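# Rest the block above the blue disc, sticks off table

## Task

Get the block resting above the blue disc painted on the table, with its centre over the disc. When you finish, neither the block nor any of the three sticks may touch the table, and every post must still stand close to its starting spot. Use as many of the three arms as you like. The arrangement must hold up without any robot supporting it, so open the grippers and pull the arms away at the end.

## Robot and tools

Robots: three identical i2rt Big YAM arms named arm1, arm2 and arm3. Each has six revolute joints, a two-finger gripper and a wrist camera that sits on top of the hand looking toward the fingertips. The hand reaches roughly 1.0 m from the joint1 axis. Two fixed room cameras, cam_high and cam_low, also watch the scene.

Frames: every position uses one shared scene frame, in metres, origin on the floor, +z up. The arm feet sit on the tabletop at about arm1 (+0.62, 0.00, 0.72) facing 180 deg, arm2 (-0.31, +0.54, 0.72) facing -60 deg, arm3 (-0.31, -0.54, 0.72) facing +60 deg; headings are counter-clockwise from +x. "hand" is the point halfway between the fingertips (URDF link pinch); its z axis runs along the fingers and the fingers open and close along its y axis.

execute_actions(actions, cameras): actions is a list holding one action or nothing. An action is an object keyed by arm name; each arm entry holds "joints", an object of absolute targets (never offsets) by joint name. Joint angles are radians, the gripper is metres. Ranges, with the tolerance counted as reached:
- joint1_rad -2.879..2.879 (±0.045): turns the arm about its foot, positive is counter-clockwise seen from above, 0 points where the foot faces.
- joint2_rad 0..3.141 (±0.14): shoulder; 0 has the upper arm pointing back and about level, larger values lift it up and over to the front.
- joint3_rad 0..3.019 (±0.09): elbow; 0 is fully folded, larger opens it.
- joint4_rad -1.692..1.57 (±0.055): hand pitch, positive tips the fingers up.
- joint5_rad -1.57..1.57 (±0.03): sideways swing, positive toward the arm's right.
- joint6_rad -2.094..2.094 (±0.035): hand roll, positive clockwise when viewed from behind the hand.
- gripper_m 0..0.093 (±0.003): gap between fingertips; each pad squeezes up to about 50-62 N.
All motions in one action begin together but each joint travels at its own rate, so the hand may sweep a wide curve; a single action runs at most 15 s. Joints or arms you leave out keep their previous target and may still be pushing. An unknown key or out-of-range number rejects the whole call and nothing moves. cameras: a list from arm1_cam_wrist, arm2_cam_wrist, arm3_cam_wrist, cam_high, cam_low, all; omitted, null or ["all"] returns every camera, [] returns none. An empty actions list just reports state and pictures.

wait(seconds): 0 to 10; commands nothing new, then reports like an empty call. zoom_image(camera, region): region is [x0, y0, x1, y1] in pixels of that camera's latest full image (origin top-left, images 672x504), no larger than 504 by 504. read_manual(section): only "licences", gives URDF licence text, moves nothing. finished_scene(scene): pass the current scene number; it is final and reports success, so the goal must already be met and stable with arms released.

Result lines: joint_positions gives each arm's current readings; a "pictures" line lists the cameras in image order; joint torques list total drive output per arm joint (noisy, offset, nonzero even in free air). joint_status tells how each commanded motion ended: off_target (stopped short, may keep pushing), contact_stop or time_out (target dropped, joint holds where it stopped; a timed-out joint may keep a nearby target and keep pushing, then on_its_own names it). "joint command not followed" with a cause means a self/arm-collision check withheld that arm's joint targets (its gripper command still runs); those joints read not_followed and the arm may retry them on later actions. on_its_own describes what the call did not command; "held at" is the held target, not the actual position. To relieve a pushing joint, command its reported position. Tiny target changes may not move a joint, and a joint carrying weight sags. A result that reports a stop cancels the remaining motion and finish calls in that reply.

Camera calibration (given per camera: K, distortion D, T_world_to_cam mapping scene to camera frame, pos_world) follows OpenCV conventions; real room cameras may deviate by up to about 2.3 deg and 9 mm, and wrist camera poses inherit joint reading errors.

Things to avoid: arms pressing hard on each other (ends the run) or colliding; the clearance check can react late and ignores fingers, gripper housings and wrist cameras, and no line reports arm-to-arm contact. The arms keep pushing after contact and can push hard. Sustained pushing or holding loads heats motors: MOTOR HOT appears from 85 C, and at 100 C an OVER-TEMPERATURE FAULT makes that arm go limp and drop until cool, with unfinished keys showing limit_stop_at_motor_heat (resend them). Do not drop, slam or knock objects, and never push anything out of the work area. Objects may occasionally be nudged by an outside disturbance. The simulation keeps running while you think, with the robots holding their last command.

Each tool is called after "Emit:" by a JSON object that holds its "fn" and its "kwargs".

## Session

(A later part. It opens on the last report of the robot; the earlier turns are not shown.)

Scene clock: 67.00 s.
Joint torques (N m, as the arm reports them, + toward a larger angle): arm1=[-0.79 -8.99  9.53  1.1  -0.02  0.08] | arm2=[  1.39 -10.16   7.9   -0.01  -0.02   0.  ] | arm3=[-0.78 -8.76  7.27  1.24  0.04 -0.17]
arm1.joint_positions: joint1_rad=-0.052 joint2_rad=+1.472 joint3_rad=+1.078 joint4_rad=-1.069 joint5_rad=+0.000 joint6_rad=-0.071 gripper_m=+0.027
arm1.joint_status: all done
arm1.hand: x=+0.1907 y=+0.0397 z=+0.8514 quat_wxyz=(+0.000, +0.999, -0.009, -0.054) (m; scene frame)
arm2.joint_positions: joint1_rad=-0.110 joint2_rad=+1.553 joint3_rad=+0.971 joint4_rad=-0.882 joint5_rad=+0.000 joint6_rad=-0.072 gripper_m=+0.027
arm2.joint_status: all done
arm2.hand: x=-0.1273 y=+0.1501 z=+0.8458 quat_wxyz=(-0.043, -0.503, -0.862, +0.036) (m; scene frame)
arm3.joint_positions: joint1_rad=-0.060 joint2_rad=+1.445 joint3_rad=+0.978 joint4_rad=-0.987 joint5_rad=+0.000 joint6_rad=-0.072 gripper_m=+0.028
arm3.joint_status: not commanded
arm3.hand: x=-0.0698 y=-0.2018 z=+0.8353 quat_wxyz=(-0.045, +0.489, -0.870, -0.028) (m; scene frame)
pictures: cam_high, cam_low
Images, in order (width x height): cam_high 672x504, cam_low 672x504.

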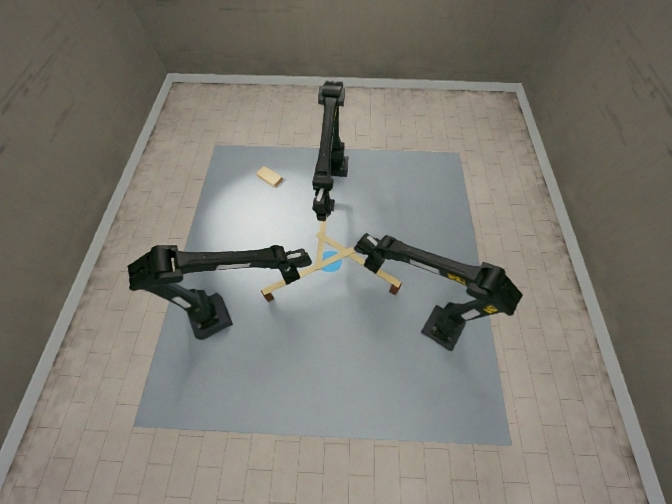

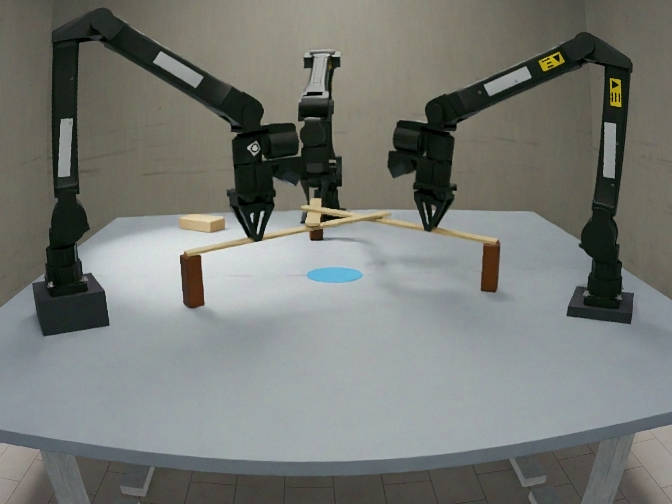

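Emit:
{"fn": "execute_actions", "kwargs": {"actions": [{"arm1": {"joints": {"joint2_rad": 1.475, "gripper_m": 0.038}}, "arm2": {"joints": {"joint2_rad": 1.556, "gripper_m": 0.038}}, "arm3": {"joints": {"gripper_m": 0.038}}}], "cameras": ["cam_high", "cam_low"]}}

Scene clock: 68.77 s.
Joint torques (N m, as the arm reports them, + toward a larger angle): arm1=[ -0.83 -11.2    9.52   1.1   -0.03   0.07] | arm2=[  1.6  -12.39   8.03  -0.04  -0.07   0.03] | arm3=[-0.7  -8.88  7.27  1.06  0.03 -0.16]
arm1.joint_positions: joint1_rad=-0.052 joint2_rad=+1.472 joint3_rad=+1.078 joint4_rad=-1.069 joint5_rad=+0.000 joint6_rad=-0.070 gripper_m=+0.038
arm1.joint_status: all done
arm1.hand: x=+0.1907 y=+0.0397 z=+0.8514 quat_wxyz=(+0.000, +0.999, -0.009, -0.054) (m; scene frame)
arm2.joint_positions: joint1_rad=-0.110 joint2_rad=+1.552 joint3_rad=+0.969 joint4_rad=-0.882 joint5_rad=+0.000 joint6_rad=-0.072 gripper_m=+0.038
arm2.joint_status: all done
arm2.hand: x=-0.1277 y=+0.1508 z=+0.8455 quat_wxyz=(-0.043, -0.504, -0.862, +0.035) (m; scene frame)
arm3.joint_positions: joint1_rad=-0.060 joint2_rad=+1.445 joint3_rad=+0.978 joint4_rad=-0.984 joint5_rad=+0.000 joint6_rad=-0.072 gripper_m=+0.038
arm3.joint_status: all done
arm3.hand: x=-0.0694 y=-0.2011 z=+0.8354 quat_wxyz=(-0.047, +0.489, -0.870, -0.028) (m; scene frame)
pictures: cam_high, cam_low
Images, in order (width x height): cam_high 672x504, cam_low 672x504.

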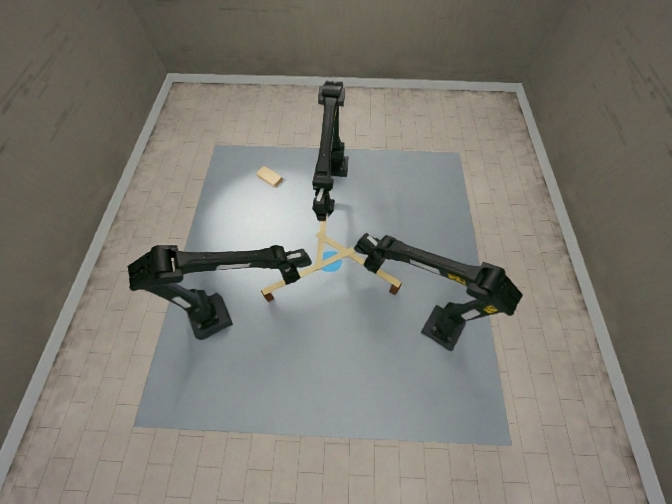

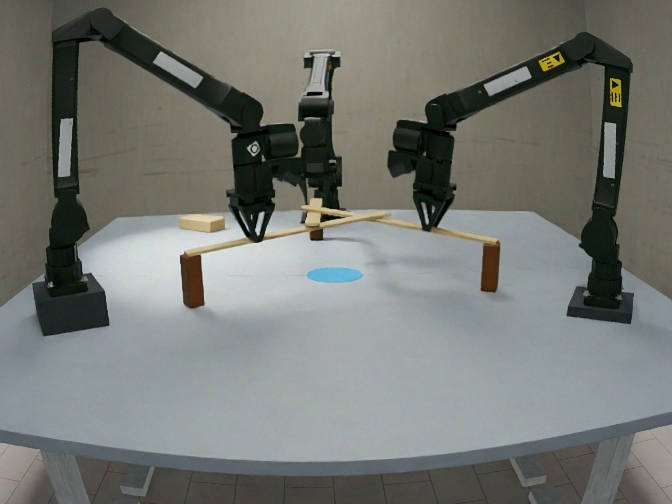

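Emit:
{"fn": "execute_actions", "kwargs": {"actions": [{"arm1": {"joints": {"joint2_rad": 1.25, "joint3_rad": 0.925, "joint4_rad": -0.88, "gripper_m": 0.06}}, "arm2": {"joints": {"joint2_rad": 1.3, "gripper_m": 0.05}}, "arm3": {"joints": {"joint2_rad": 1.2, "gripper_m": 0.05}}}], "cameras": ["cam_low"]}}

Scene clock: 72.53 s.
Joint torques (N m, as the arm reports them, + toward a larger angle): arm1=[-0.81 -7.17 10.52  1.75 -0.02  0.07] | arm2=[  1.05 -10.18  10.09   0.34  -0.04   0.02] | arm3=[-0.85 -5.34  8.3   1.55  0.02 -0.14]
arm1.joint_positions: joint1_rad=-0.052 joint2_rad=+1.232 joint3_rad=+0.930 joint4_rad=-0.897 joint5_rad=+0.000 joint6_rad=-0.070 gripper_m=+0.060
arm1.joint_status: all done
arm1.hand: x=+0.2076 y=+0.0385 z=+0.8962 quat_wxyz=(-0.011, +0.983, -0.010, -0.185) (m; scene frame)
arm2.joint_positions: joint1_rad=-0.110 joint2_rad=+1.293 joint3_rad=+0.962 joint4_rad=-0.882 joint5_rad=+0.000 joint6_rad=-0.072 gripper_m=+0.050
arm2.joint_status: all done
arm2.hand: x=-0.1257 y=+0.1489 z=+0.9489 quat_wxyz=(-0.146, -0.496, -0.850, +0.106) (m; scene frame)
arm3.joint_positions: joint1_rad=-0.060 joint2_rad=+1.187 joint3_rad=+0.978 joint4_rad=-0.984 joint5_rad=+0.000 joint6_rad=-0.072 gripper_m=+0.050
arm3.joint_status: all done
arm3.hand: x=-0.0705 y=-0.2048 z=+0.9360 quat_wxyz=(-0.162, +0.481, -0.857, -0.083) (m; scene frame)
pictures: cam_low
Images, in order (width x height): cam_low 672x504.

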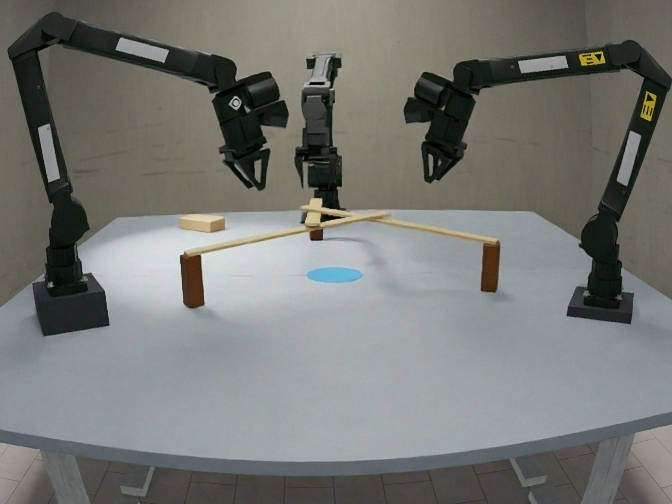

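Emit:
{"fn": "execute_actions", "kwargs": {"actions": [{"arm1": {"joints": {"joint1_rad": -1.243, "joint2_rad": 1.31, "joint6_rad": 0.878, "gripper_m": 0.093}}, "arm2": {"joints": {"joint2_rad": 0.6}}, "arm3": {"joints": {"joint2_rad": 0.55}}}]}}

Scene clock: 74.97 s.
Joint torques (N m, as the arm reports them, + toward a larger angle): arm1=[-0.12 -8.88 10.02  1.39  0.06  0.08] | arm2=[ 1.69 -0.32 11.08  1.16 -0.03  0.02] | arm3=[-0.78  2.94  8.51  2.3   0.05 -0.17]
arm1.joint_positions: joint1_rad=-1.239 joint2_rad=+1.306 joint3_rad=+0.930 joint4_rad=-0.892 joint5_rad=+0.000 joint6_rad=+0.867 gripper_m=+0.093
arm1.joint_status: all done
arm1.hand: x=+0.4994 y=+0.4004 z=+0.8643 quat_wxyz=(-0.029, +0.473, -0.869, -0.144) (m; scene frame)
arm2.joint_positions: joint1_rad=-0.110 joint2_rad=+0.595 joint3_rad=+0.962 joint4_rad=-0.882 joint5_rad=+0.000 joint6_rad=-0.072 gripper_m=+0.050
arm2.joint_status: all done
arm2.hand: x=-0.1725 y=+0.2539 z=+1.2041 quat_wxyz=(-0.415, -0.433, -0.746, +0.289) (m; scene frame)
arm3.joint_positions: joint1_rad=-0.060 joint2_rad=+0.539 joint3_rad=+0.975 joint4_rad=-0.984 joint5_rad=+0.000 joint6_rad=-0.072 gripper_m=+0.050
arm3.joint_status: all done
arm3.hand: x=-0.1362 y=-0.3015 z=+1.1545 quat_wxyz=(-0.436, +0.426, -0.764, -0.211) (m; scene frame)
pictures: arm1_cam_wrist, arm2_cam_wrist, arm3_cam_wrist, cam_high, cam_low
camera_calibration (this result's frames):
arm1_cam_wrist: T_world_to_cam=[[0.825114, -0.518095, -0.22531, -0.0145977], [-0.400128, -0.817437, 0.414361, 0.177103], [-0.398855, -0.251742, -0.881783, 1.18473], [0, 0, 0, 1]] pos_world=[0.555445, 0.435455, 0.968002]
arm2_cam_wrist: T_world_to_cam=[[-0.887901, -0.454564, 0.0707398, -0.121487], [-0.439094, 0.791538, -0.425045, 0.241617], [0.137217, -0.408459, -0.902404, 1.33689], [0, 0, 0, 1]] pos_world=[-0.18522, 0.299592, 1.3177]
arm3_cam_wrist: T_world_to_cam=[[0.828071, -0.55934, 0.0379174, -0.0950352], [-0.503376, -0.771585, -0.388933, 0.150645], [0.246802, 0.302977, -0.920486, 1.31267], [0, 0, 0, 1]] pos_world=[-0.169444, -0.334632, 1.27049]
Images, in order (width x height): arm1_cam_wrist 672x504, arm2_cam_wrist 672x504, arm3_cam_wrist 672x504, cam_high 672x504, cam_low 672x504.

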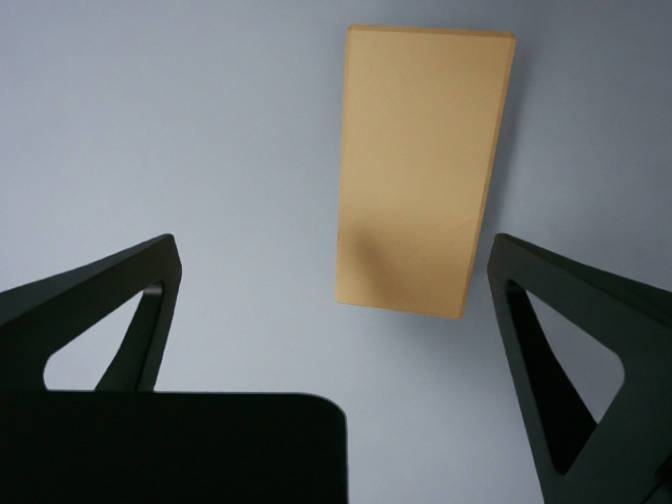

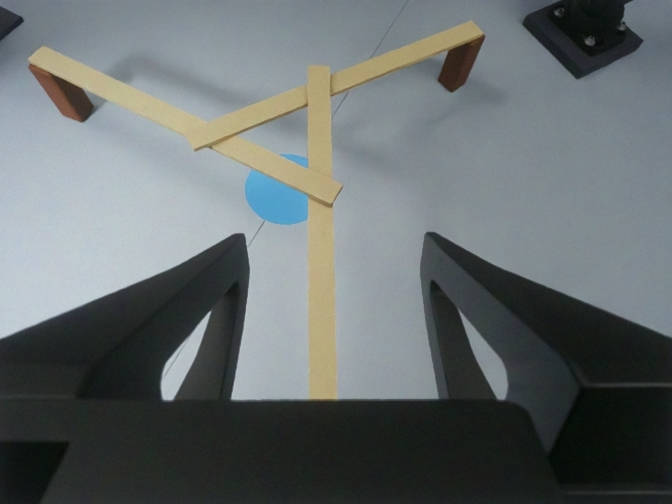

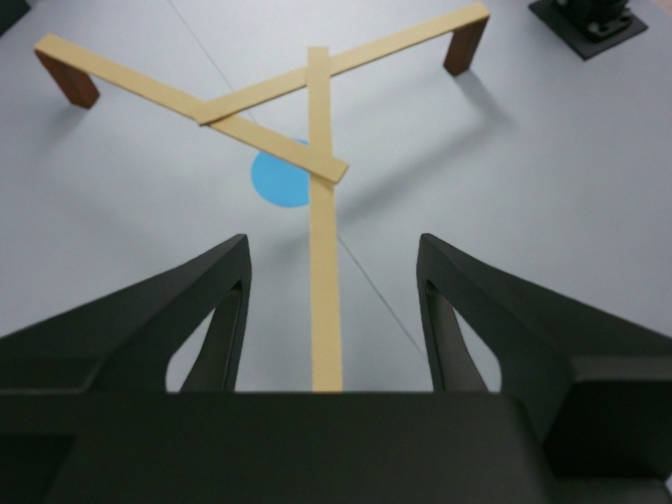

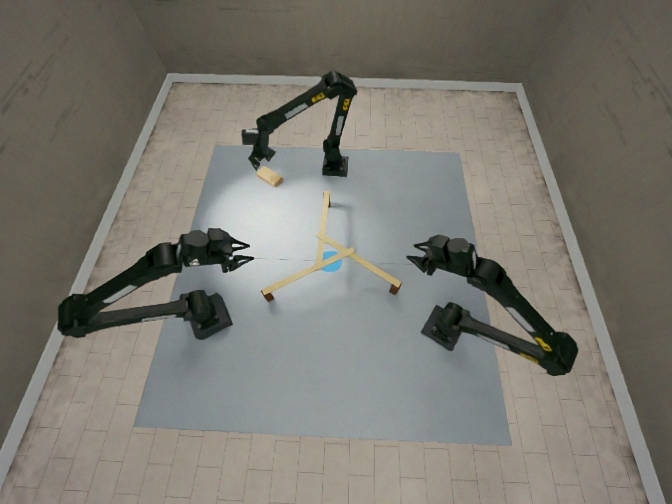

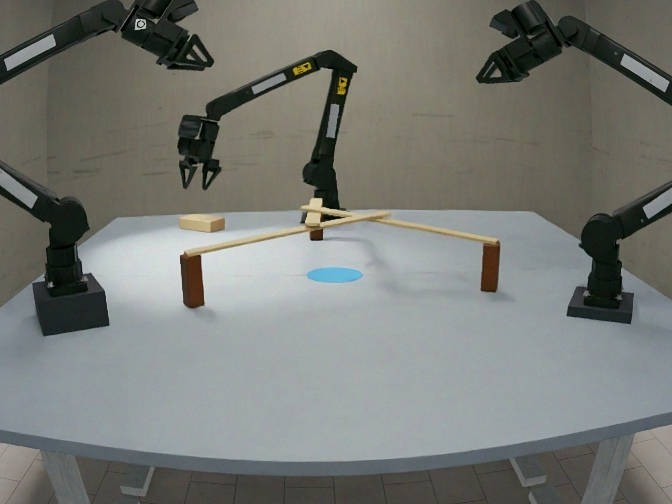

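Emit:
{"fn": "execute_actions", "kwargs": {"actions": [{"arm1": {"joints": {"joint1_rad": -1.267, "joint2_rad": 1.595}}}], "cameras": ["arm1_cam_wrist", "cam_low"]}}

Scene clock: 78.17 s.
Joint torques (N m, as the arm reports them, + toward a larger angle): arm1=[ -0.76 -11.94   8.24   0.79   0.06   0.1 ] | arm2=[ 1.81 -0.31 11.1   1.31 -0.04  0.02] | arm3=[-0.89  2.75  8.53  2.19  0.03 -0.17]
arm1.joint_positions: joint1_rad=-1.256 joint2_rad=+1.601 joint3_rad=+0.926 joint4_rad=-0.892 joint5_rad=+0.000 joint6_rad=+0.868 gripper_m=+0.093
arm1.joint_status: all done
arm1.hand: x=+0.5107 y=+0.3850 z=+0.7475 quat_wxyz=(+0.002, +0.471, -0.882, +0.002) (m; scene frame)
arm2.joint_positions: joint1_rad=-0.110 joint2_rad=+0.595 joint3_rad=+0.962 joint4_rad=-0.882 joint5_rad=+0.000 joint6_rad=-0.072 gripper_m=+0.050
arm2.joint_status: not commanded
arm2.hand: x=-0.1725 y=+0.2539 z=+1.2041 quat_wxyz=(-0.415, -0.433, -0.746, +0.289) (m; scene frame)
arm3.joint_positions: joint1_rad=-0.060 joint2_rad=+0.539 joint3_rad=+0.975 joint4_rad=-0.984 joint5_rad=+0.000 joint6_rad=-0.072 gripper_m=+0.050
arm3.joint_status: not commanded
arm3.hand: x=-0.1362 y=-0.3015 z=+1.1545 quat_wxyz=(-0.436, +0.426, -0.764, -0.211) (m; scene frame)
pictures: arm1_cam_wrist, cam_low
camera_calibration (this result's frames):
arm1_cam_wrist: T_world_to_cam=[[0.825568, -0.564299, 0.00201171, -0.21057], [-0.455531, -0.664328, 0.592588, 0.0535843], [-0.33306, -0.490138, -0.805503, 1.08366], [0, 0, 0, 1]] pos_world=[0.559172, 0.447915, 0.841561]
Images, in order (width x height): arm1_cam_wrist 672x504, cam_low 672x504.

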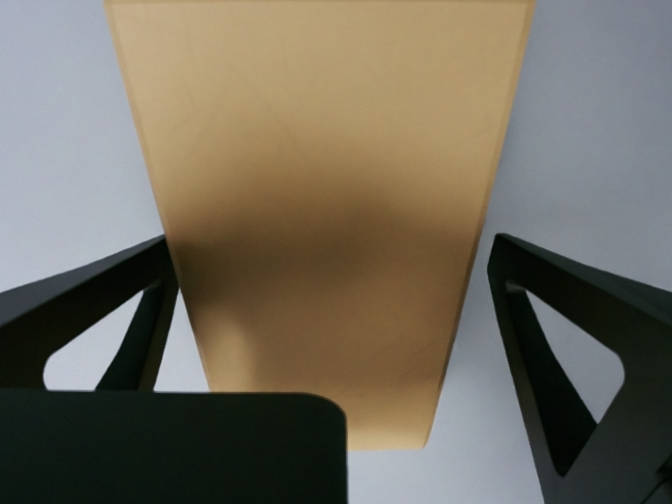

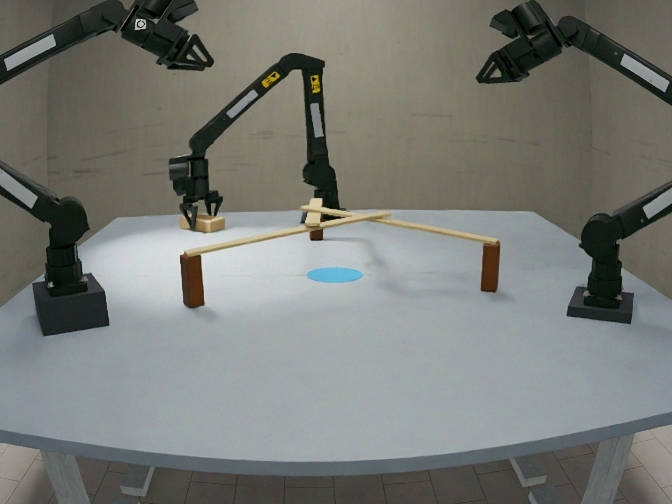

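Emit:
{"fn": "execute_actions", "kwargs": {"actions": [{"arm1": {"joints": {"gripper_m": 0.05}}}], "cameras": ["arm1_cam_wrist"]}}

Scene clock: 79.17 s.
Joint torques (N m, as the arm reports them, + toward a larger angle): arm1=[ -0.76 -11.91   8.21   0.79   0.08   0.09] | arm2=[ 1.32  0.15 10.99  1.38 -0.01  0.02] | arm3=[-1.04  2.74  8.51  2.16  0.04 -0.17]
arm1.joint_positions: joint1_rad=-1.256 joint2_rad=+1.601 joint3_rad=+0.926 joint4_rad=-0.891 joint5_rad=+0.000 joint6_rad=+0.869 gripper_m=+0.070
arm1.joint_status: gripper_m off_target (ended at +0.070, target +0.050)
arm1.hand: x=+0.5106 y=+0.3851 z=+0.7475 quat_wxyz=(+0.002, +0.471, -0.882, +0.002) (m; scene frame)
arm2.joint_positions: joint1_rad=-0.110 joint2_rad=+0.595 joint3_rad=+0.962 joint4_rad=-0.882 joint5_rad=+0.000 joint6_rad=-0.072 gripper_m=+0.050
arm2.joint_status: not commanded
arm2.hand: x=-0.1725 y=+0.2539 z=+1.2041 quat_wxyz=(-0.415, -0.433, -0.746, +0.289) (m; scene frame)
arm3.joint_positions: joint1_rad=-0.060 joint2_rad=+0.539 joint3_rad=+0.975 joint4_rad=-0.984 joint5_rad=+0.000 joint6_rad=-0.072 gripper_m=+0.050
arm3.joint_status: not commanded
arm3.hand: x=-0.1362 y=-0.3015 z=+1.1545 quat_wxyz=(-0.436, +0.426, -0.764, -0.211) (m; scene frame)
pictures: arm1_cam_wrist
camera_calibration (this result's frames):
arm1_cam_wrist: T_world_to_cam=[[0.825136, -0.564932, 0.00123462, -0.209368], [-0.455546, -0.664071, 0.592864, 0.0532536], [-0.334108, -0.489756, -0.805302, 1.08387], [0, 0, 0, 1]] pos_world=[0.559147, 0.447918, 0.84153]
Images, in order (width x height): arm1_cam_wrist 672x504.

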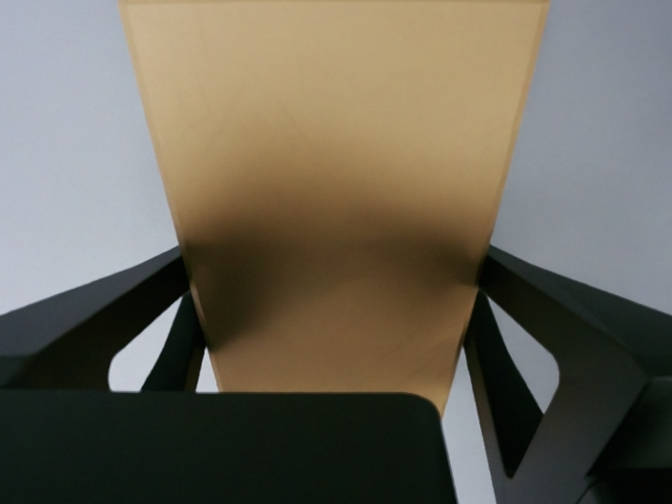

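Emit:
{"fn": "execute_actions", "kwargs": {"actions": [{"arm1": {"joints": {"joint1_rad": 0.036, "joint2_rad": 1.5, "joint3_rad": 1.92, "joint4_rad": -1.46, "joint6_rad": 0.532}}}], "cameras": ["cam_high", "cam_low"]}}

Scene clock: 82.57 s.
Joint torques (N m, as the arm reports them, + toward a larger angle): arm1=[  0.42 -13.24  16.44   0.75   0.12  -0.14] | arm2=[ 1.57  0.09 10.9   1.21  0.    0.  ] | arm3=[-1.05  2.82  8.39  2.19  0.03 -0.18]
arm1.joint_positions: joint1_rad=+0.036 joint2_rad=+1.505 joint3_rad=+1.869 joint4_rad=-1.448 joint5_rad=-0.002 joint6_rad=+0.541 gripper_m=+0.070
arm1.joint_status: all done
arm1.hand: x=+0.0834 y=+0.0043 z=+1.1601 quat_wxyz=(+0.069, +0.935, -0.261, -0.231) (m; scene frame)
arm2.joint_positions: joint1_rad=-0.110 joint2_rad=+0.595 joint3_rad=+0.962 joint4_rad=-0.882 joint5_rad=+0.000 joint6_rad=-0.072 gripper_m=+0.050
arm2.joint_status: not commanded
arm2.hand: x=-0.1725 y=+0.2539 z=+1.2041 quat_wxyz=(-0.415, -0.433, -0.746, +0.289) (m; scene frame)
arm3.joint_positions: joint1_rad=-0.060 joint2_rad=+0.539 joint3_rad=+0.975 joint4_rad=-0.984 joint5_rad=+0.000 joint6_rad=-0.072 gripper_m=+0.050
arm3.joint_status: not commanded
arm3.hand: x=-0.1362 y=-0.3015 z=+1.1545 quat_wxyz=(-0.436, +0.426, -0.764, -0.211) (m; scene frame)
pictures: cam_high, cam_low
Images, in order (width x height): cam_high 672x504, cam_low 672x504.

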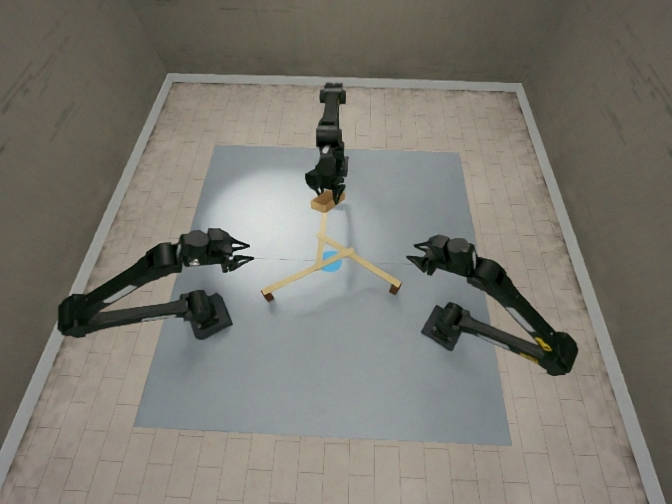

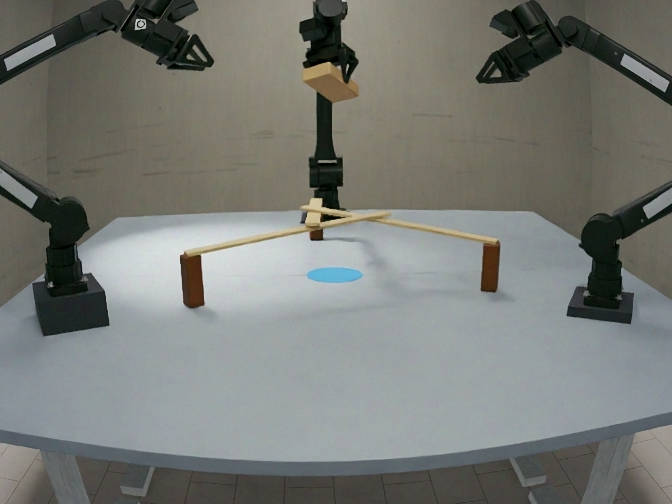

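Emit:
{"fn": "execute_actions", "kwargs": {"actions": [{"arm1": {"joints": {"joint2_rad": 1.905}}}]}}

Scene clock: 84.60 s.
Joint torques (N m, as the arm reports them, + toward a larger angle): arm1=[  0.37 -18.77  13.64   0.14   0.13  -0.12] | arm2=[ 1.53 -0.68 10.97  1.37 -0.03 -0.01] | arm3=[-1.15  2.68  8.61  2.21  0.03 -0.15]
arm1.joint_positions: joint1_rad=+0.036 joint2_rad=+1.905 joint3_rad=+1.895 joint4_rad=-1.450 joint5_rad=-0.002 joint6_rad=+0.541 gripper_m=+0.070
arm1.joint_status: all done
arm1.hand: x=+0.0007 y=+0.0026 z=+0.9467 quat_wxyz=(+0.020, +0.962, -0.268, -0.052) (m; scene frame)
arm2.joint_positions: joint1_rad=-0.110 joint2_rad=+0.595 joint3_rad=+0.962 joint4_rad=-0.882 joint5_rad=+0.000 joint6_rad=-0.072 gripper_m=+0.050
arm2.joint_status: not commanded
arm2.hand: x=-0.1725 y=+0.2539 z=+1.2041 quat_wxyz=(-0.415, -0.433, -0.746, +0.289) (m; scene frame)
arm3.joint_positions: joint1_rad=-0.060 joint2_rad=+0.539 joint3_rad=+0.975 joint4_rad=-0.984 joint5_rad=+0.000 joint6_rad=-0.072 gripper_m=+0.050
arm3.joint_status: not commanded
arm3.hand: x=-0.1362 y=-0.3015 z=+1.1545 quat_wxyz=(-0.436, +0.426, -0.764, -0.211) (m; scene frame)
pictures: arm1_cam_wrist, arm2_cam_wrist, arm3_cam_wrist, cam_high, cam_low
camera_calibration (this result's frames):
arm1_cam_wrist: T_world_to_cam=[[0.521028, 0.85085, -0.067702, 0.0567682], [0.749602, -0.418206, 0.51303, -0.47698], [0.408199, -0.318053, -0.855696, 0.933284], [0, 0, 0, 1]] pos_world=[-0.0529975, 0.0490563, 1.04716]
arm2_cam_wrist: T_world_to_cam=[[-0.887901, -0.454564, 0.0707398, -0.121487], [-0.439094, 0.791538, -0.425045, 0.241617], [0.137217, -0.408459, -0.902404, 1.33689], [0, 0, 0, 1]] pos_world=[-0.18522, 0.299592, 1.3177]
arm3_cam_wrist: T_world_to_cam=[[0.828071, -0.55934, 0.0379174, -0.0950352], [-0.503376, -0.771585, -0.388933, 0.150645], [0.246802, 0.302977, -0.920486, 1.31267], [0, 0, 0, 1]] pos_world=[-0.169444, -0.334632, 1.27049]
Images, in order (width x height): arm1_cam_wrist 672x504, arm2_cam_wrist 672x504, arm3_cam_wrist 672x504, cam_high 672x504, cam_low 672x504.

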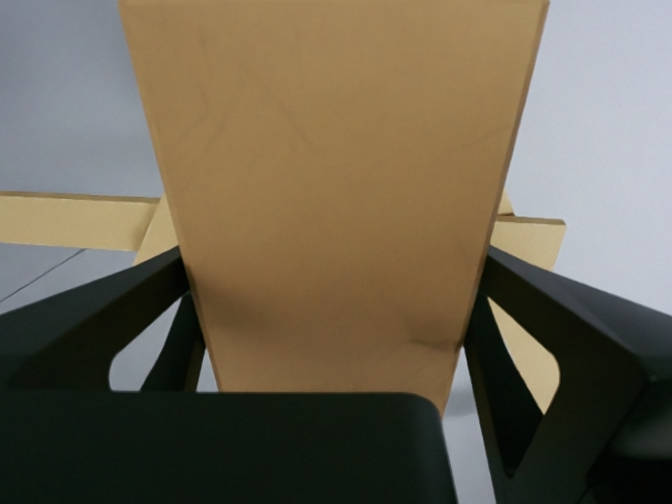

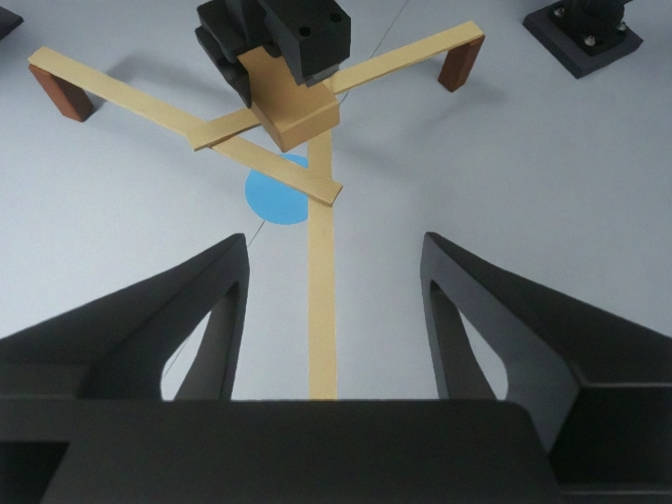

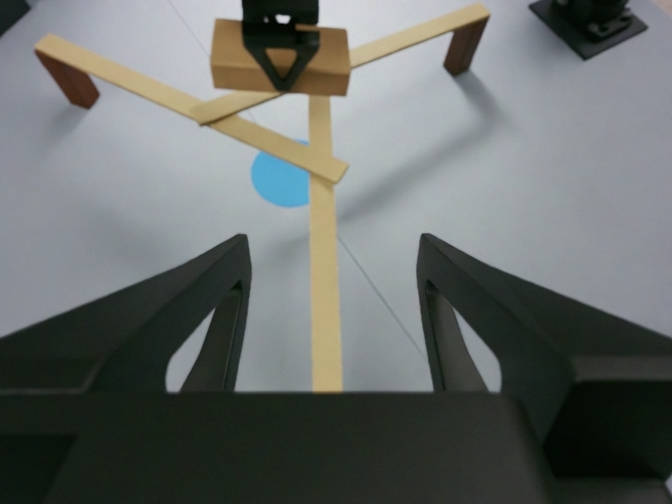

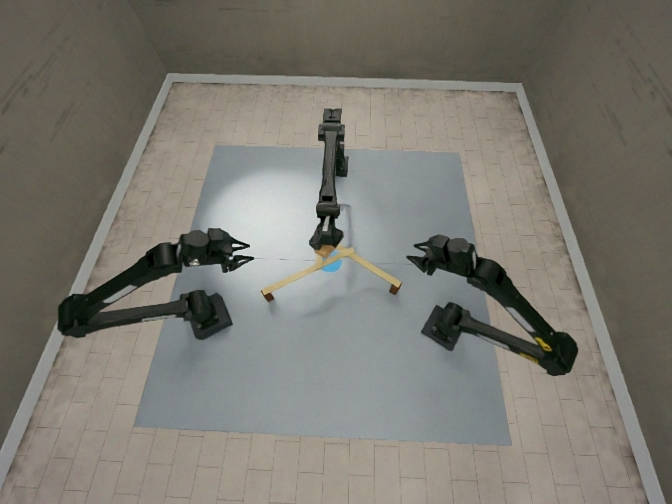

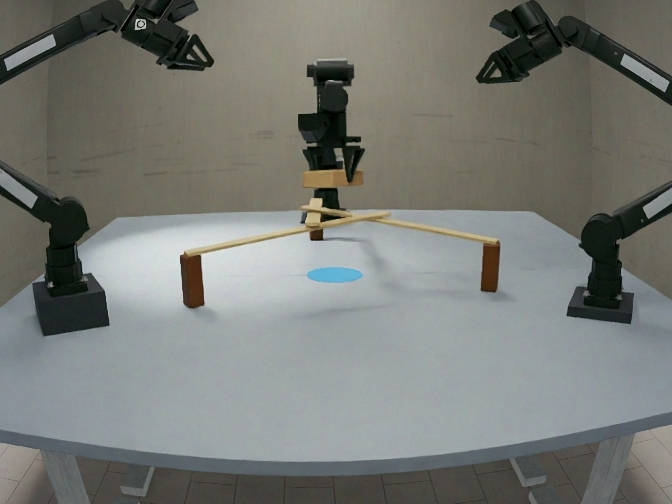

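Emit:
{"fn": "execute_actions", "kwargs": {"actions": [{"arm1": {"joints": {"joint2_rad": 1.972, "joint3_rad": 1.882}}}], "cameras": ["arm2_cam_wrist", "arm3_cam_wrist", "cam_low"]}}

Scene clock: 85.90 s.
Joint torques (N m, as the arm reports them, + toward a larger angle): arm1=[  0.42 -18.96  11.02   0.     0.14  -0.12] | arm2=[ 1.49 -0.24 10.98  1.28 -0.03  0.02] | arm3=[-1.02  2.85  8.52  2.14  0.03 -0.17]
arm1.joint_positions: joint1_rad=+0.036 joint2_rad=+1.971 joint3_rad=+1.881 joint4_rad=-1.450 joint5_rad=-0.002 joint6_rad=+0.541 gripper_m=+0.070
arm1.joint_status: all done
arm1.hand: x=+0.0001 y=+0.0022 z=+0.9014 quat_wxyz=(+0.009, +0.963, -0.268, -0.013) (m; scene frame)
arm2.joint_positions: joint1_rad=-0.110 joint2_rad=+0.595 joint3_rad=+0.962 joint4_rad=-0.882 joint5_rad=+0.000 joint6_rad=-0.072 gripper_m=+0.050
arm2.joint_status: not commanded
arm2.hand: x=-0.1725 y=+0.2539 z=+1.2041 quat_wxyz=(-0.415, -0.433, -0.746, +0.289) (m; scene frame)
arm3.joint_positions: joint1_rad=-0.060 joint2_rad=+0.539 joint3_rad=+0.975 joint4_rad=-0.984 joint5_rad=+0.000 joint6_rad=-0.072 gripper_m=+0.050
arm3.joint_status: not commanded
arm3.hand: x=-0.1362 y=-0.3015 z=+1.1545 quat_wxyz=(-0.436, +0.426, -0.764, -0.211) (m; scene frame)
pictures: arm2_cam_wrist, arm3_cam_wrist, cam_low
camera_calibration (this result's frames):
arm2_cam_wrist: T_world_to_cam=[[-0.887901, -0.454564, 0.0707398, -0.121487], [-0.439094, 0.791538, -0.425045, 0.241617], [0.137217, -0.408459, -0.902404, 1.33689], [0, 0, 0, 1]] pos_world=[-0.18522, 0.299592, 1.3177]
arm3_cam_wrist: T_world_to_cam=[[0.828071, -0.55934, 0.0379174, -0.0950352], [-0.503376, -0.771585, -0.388933, 0.150645], [0.246802, 0.302977, -0.920486, 1.31267], [0, 0, 0, 1]] pos_world=[-0.169444, -0.334632, 1.27049]
Images, in order (width x height): arm2_cam_wrist 672x504, arm3_cam_wrist 672x504, cam_low 672x504.

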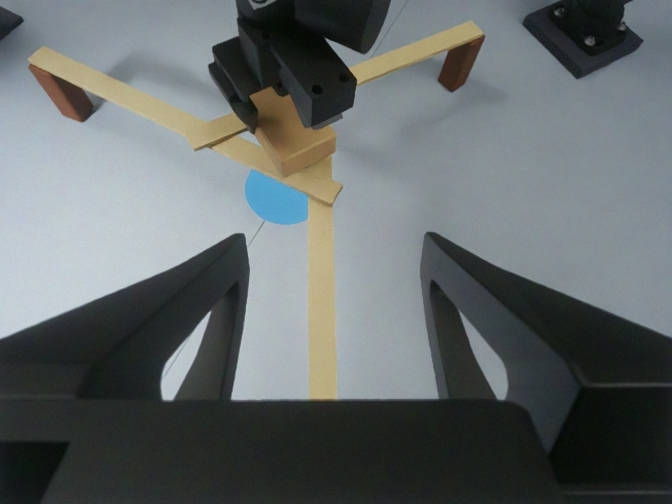

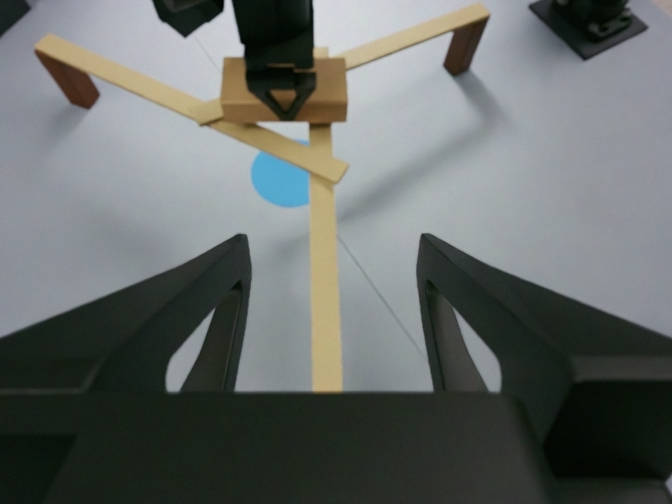

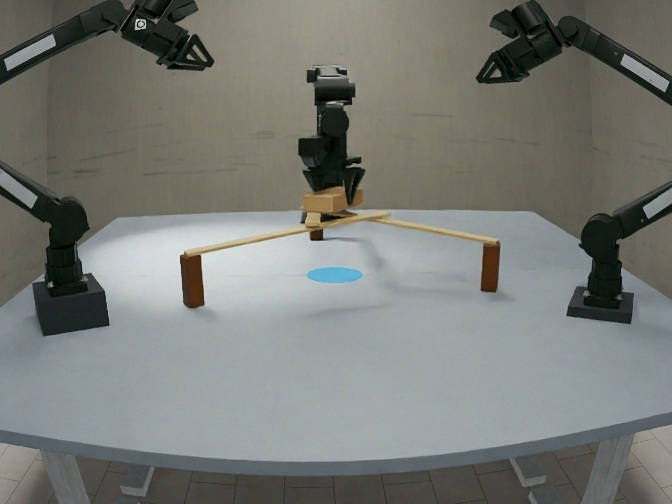

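Emit:
{"fn": "zoom_image", "kwargs": {"camera": "cam_low", "region": [280, 165, 400, 245]}}

Emit:
{"fn": "zoom_image", "kwargs": {"camera": "arm3_cam_wrist", "region": [180, 30, 380, 210]}}

Region (280, 165, 400, 245) of cam_low's 672x504 image, scaled by 4.200, with more detail than that image has.

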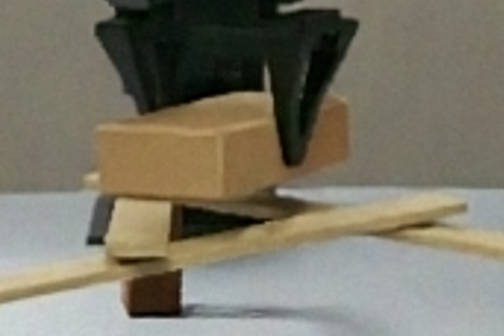

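Region (180, 30, 380, 210) of arm3_cam_wrist's 672x504 image, scaled by 2.520, with more detail than that image has; it fills the top 454 rows of this view, and the rest is white.

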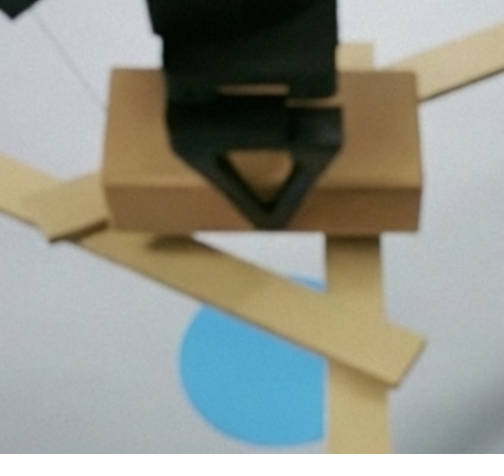

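Emit:
{"fn": "execute_actions", "kwargs": {"actions": [{"arm1": {"joints": {"joint2_rad": 2.005}}}], "cameras": ["arm3_cam_wrist", "cam_low"]}}

Scene clock: 87.17 s.
Joint torques (N m, as the arm reports them, + toward a larger angle): arm1=[  0.37 -18.32  10.91  -0.03   0.14  -0.12] | arm2=[ 1.2  -0.51 10.91  1.38 -0.01  0.  ] | arm3=[-0.95  2.77  8.55  2.19  0.03 -0.15]
arm1.joint_positions: joint1_rad=+0.036 joint2_rad=+1.989 joint3_rad=+1.881 joint4_rad=-1.450 joint5_rad=-0.002 joint6_rad=+0.541 gripper_m=+0.070
arm1.joint_status: all done
arm1.hand: x=-0.0005 y=+0.0021 z=+0.8906 quat_wxyz=(+0.007, +0.963, -0.268, -0.005) (m; scene frame)
arm2.joint_positions: joint1_rad=-0.110 joint2_rad=+0.595 joint3_rad=+0.962 joint4_rad=-0.882 joint5_rad=+0.000 joint6_rad=-0.072 gripper_m=+0.050
arm2.joint_status: not commanded
arm2.hand: x=-0.1725 y=+0.2539 z=+1.2041 quat_wxyz=(-0.415, -0.433, -0.746, +0.289) (m; scene frame)
arm3.joint_positions: joint1_rad=-0.060 joint2_rad=+0.539 joint3_rad=+0.975 joint4_rad=-0.984 joint5_rad=+0.000 joint6_rad=-0.072 gripper_m=+0.050
arm3.joint_status: not commanded
arm3.hand: x=-0.1362 y=-0.3015 z=+1.1545 quat_wxyz=(-0.436, +0.426, -0.764, -0.211) (m; scene frame)
pictures: arm3_cam_wrist, cam_low
camera_calibration (this result's frames):
arm3_cam_wrist: T_world_to_cam=[[0.828071, -0.55934, 0.0379174, -0.0950352], [-0.503376, -0.771585, -0.388933, 0.150645], [0.246802, 0.302977, -0.920486, 1.31267], [0, 0, 0, 1]] pos_world=[-0.169444, -0.334632, 1.27049]
Images, in order (width x height): arm3_cam_wrist 672x504, cam_low 672x504.

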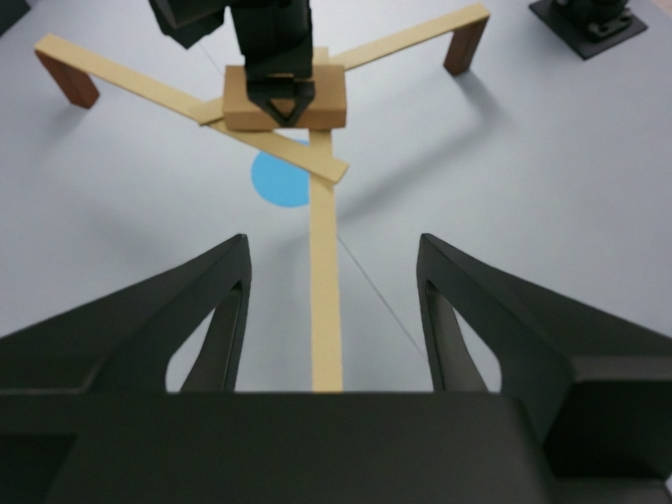

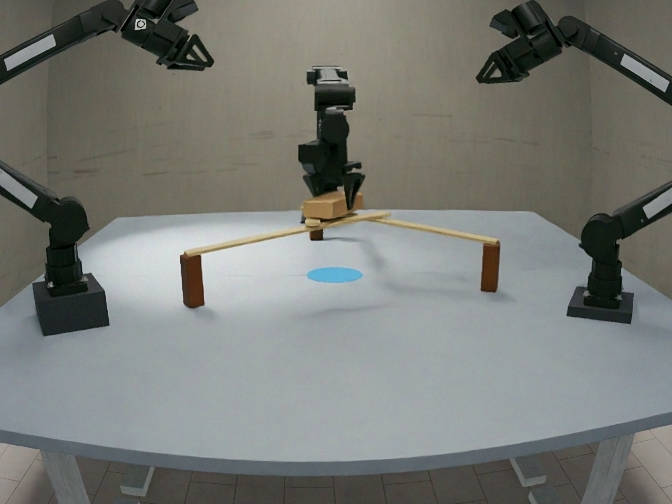

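Emit:
{"fn": "zoom_image", "kwargs": {"camera": "cam_low", "region": [280, 165, 400, 245]}}

Region (280, 165, 400, 245) of cam_low's 672x504 image, scaled by 4.200, with more detail than that image has.

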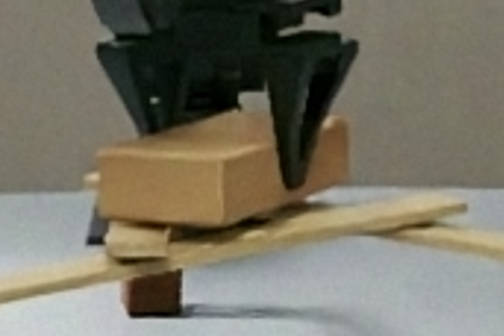

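Emit:
{"fn": "execute_actions", "kwargs": {"actions": [{"arm1": {"joints": {"joint2_rad": 2.022}}}], "cameras": ["arm3_cam_wrist", "cam_low"]}}

Scene clock: 87.93 s.
Joint torques (N m, as the arm reports them, + toward a larger angle): arm1=[  0.36 -17.92  10.86  -0.06   0.1   -0.11] | arm2=[ 1.57 -0.42 10.87  1.32 -0.03  0.06] | arm3=[-0.97  2.74  8.5   2.26  0.04 -0.16]
arm1.joint_positions: joint1_rad=+0.036 joint2_rad=+1.997 joint3_rad=+1.881 joint4_rad=-1.450 joint5_rad=-0.002 joint6_rad=+0.541 gripper_m=+0.070
arm1.joint_status: all done
arm1.hand: x=-0.0007 y=+0.0022 z=+0.8861 quat_wxyz=(+0.006, +0.963, -0.268, -0.001) (m; scene frame)
arm2.joint_positions: joint1_rad=-0.110 joint2_rad=+0.595 joint3_rad=+0.962 joint4_rad=-0.882 joint5_rad=+0.000 joint6_rad=-0.072 gripper_m=+0.050
arm2.joint_status: not commanded
arm2.hand: x=-0.1725 y=+0.2539 z=+1.2041 quat_wxyz=(-0.415, -0.433, -0.746, +0.289) (m; scene frame)
arm3.joint_positions: joint1_rad=-0.060 joint2_rad=+0.539 joint3_rad=+0.975 joint4_rad=-0.984 joint5_rad=+0.000 joint6_rad=-0.072 gripper_m=+0.050
arm3.joint_status: not commanded
arm3.hand: x=-0.1362 y=-0.3015 z=+1.1545 quat_wxyz=(-0.436, +0.426, -0.764, -0.211) (m; scene frame)
pictures: arm3_cam_wrist, cam_low
camera_calibration (this result's frames):
arm3_cam_wrist: T_world_to_cam=[[0.828071, -0.55934, 0.0379174, -0.0950352], [-0.503376, -0.771585, -0.388933, 0.150645], [0.246802, 0.302977, -0.920486, 1.31267], [0, 0, 0, 1]] pos_world=[-0.169444, -0.334632, 1.27049]
Images, in order (width x height): arm3_cam_wrist 672x504, cam_low 672x504.

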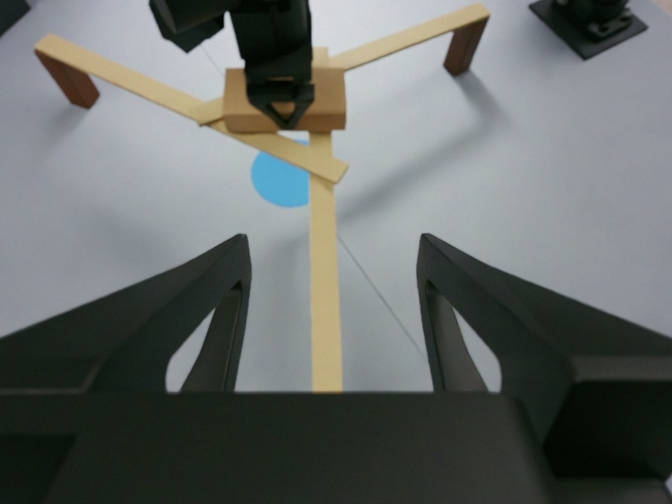

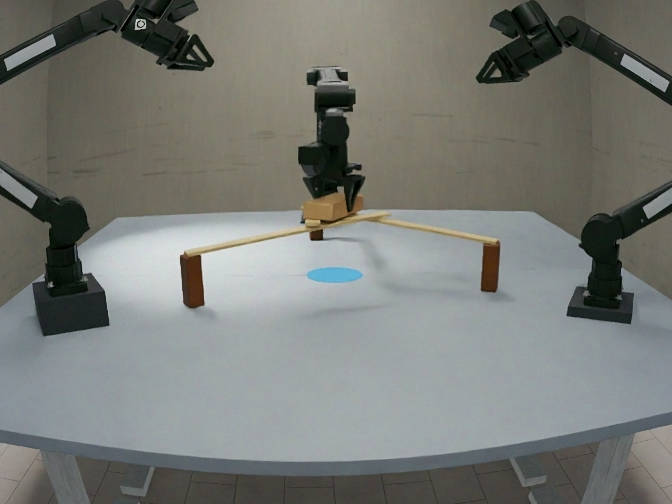

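Emit:
{"fn": "zoom_image", "kwargs": {"camera": "cam_low", "region": [280, 165, 400, 245]}}

Region (280, 165, 400, 245) of cam_low's 672x504 image, scaled by 4.200, with more detail than that image has.

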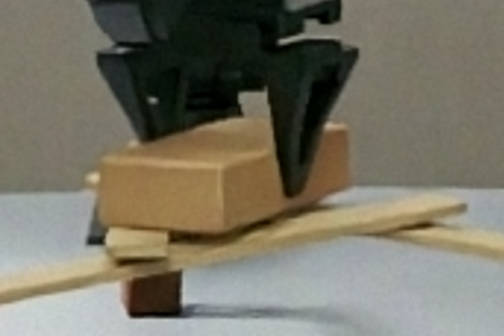

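Emit:
{"fn": "execute_actions", "kwargs": {"actions": [{"arm1": {"joints": {"joint2_rad": 2.0, "gripper_m": 0.084}}}], "cameras": ["cam_low"]}}

Scene clock: 89.93 s.
Joint torques (N m, as the arm reports them, + toward a larger angle): arm1=[  0.41 -19.37  10.89  -0.05   0.11  -0.11] | arm2=[ 1.3  -0.4  10.86  1.14 -0.02  0.03] | arm3=[-1.14  2.81  8.59  2.24  0.03 -0.15]
arm1.joint_positions: joint1_rad=+0.036 joint2_rad=+1.997 joint3_rad=+1.881 joint4_rad=-1.450 joint5_rad=-0.002 joint6_rad=+0.541 gripper_m=+0.084
arm1.joint_status: all done
arm1.hand: x=-0.0007 y=+0.0022 z=+0.8861 quat_wxyz=(+0.006, +0.963, -0.268, -0.001) (m; scene frame)
arm2.joint_positions: joint1_rad=-0.110 joint2_rad=+0.595 joint3_rad=+0.962 joint4_rad=-0.882 joint5_rad=+0.000 joint6_rad=-0.072 gripper_m=+0.050
arm2.joint_status: not commanded
arm2.hand: x=-0.1725 y=+0.2539 z=+1.2041 quat_wxyz=(-0.415, -0.433, -0.746, +0.289) (m; scene frame)
arm3.joint_positions: joint1_rad=-0.060 joint2_rad=+0.539 joint3_rad=+0.975 joint4_rad=-0.984 joint5_rad=+0.000 joint6_rad=-0.072 gripper_m=+0.050
arm3.joint_status: not commanded
arm3.hand: x=-0.1362 y=-0.3015 z=+1.1545 quat_wxyz=(-0.436, +0.426, -0.764, -0.211) (m; scene frame)
pictures: cam_low
Images, in order (width x height): cam_low 672x504.

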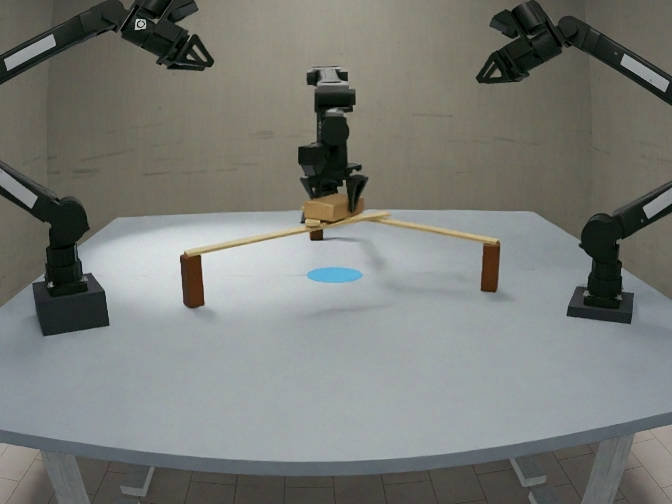

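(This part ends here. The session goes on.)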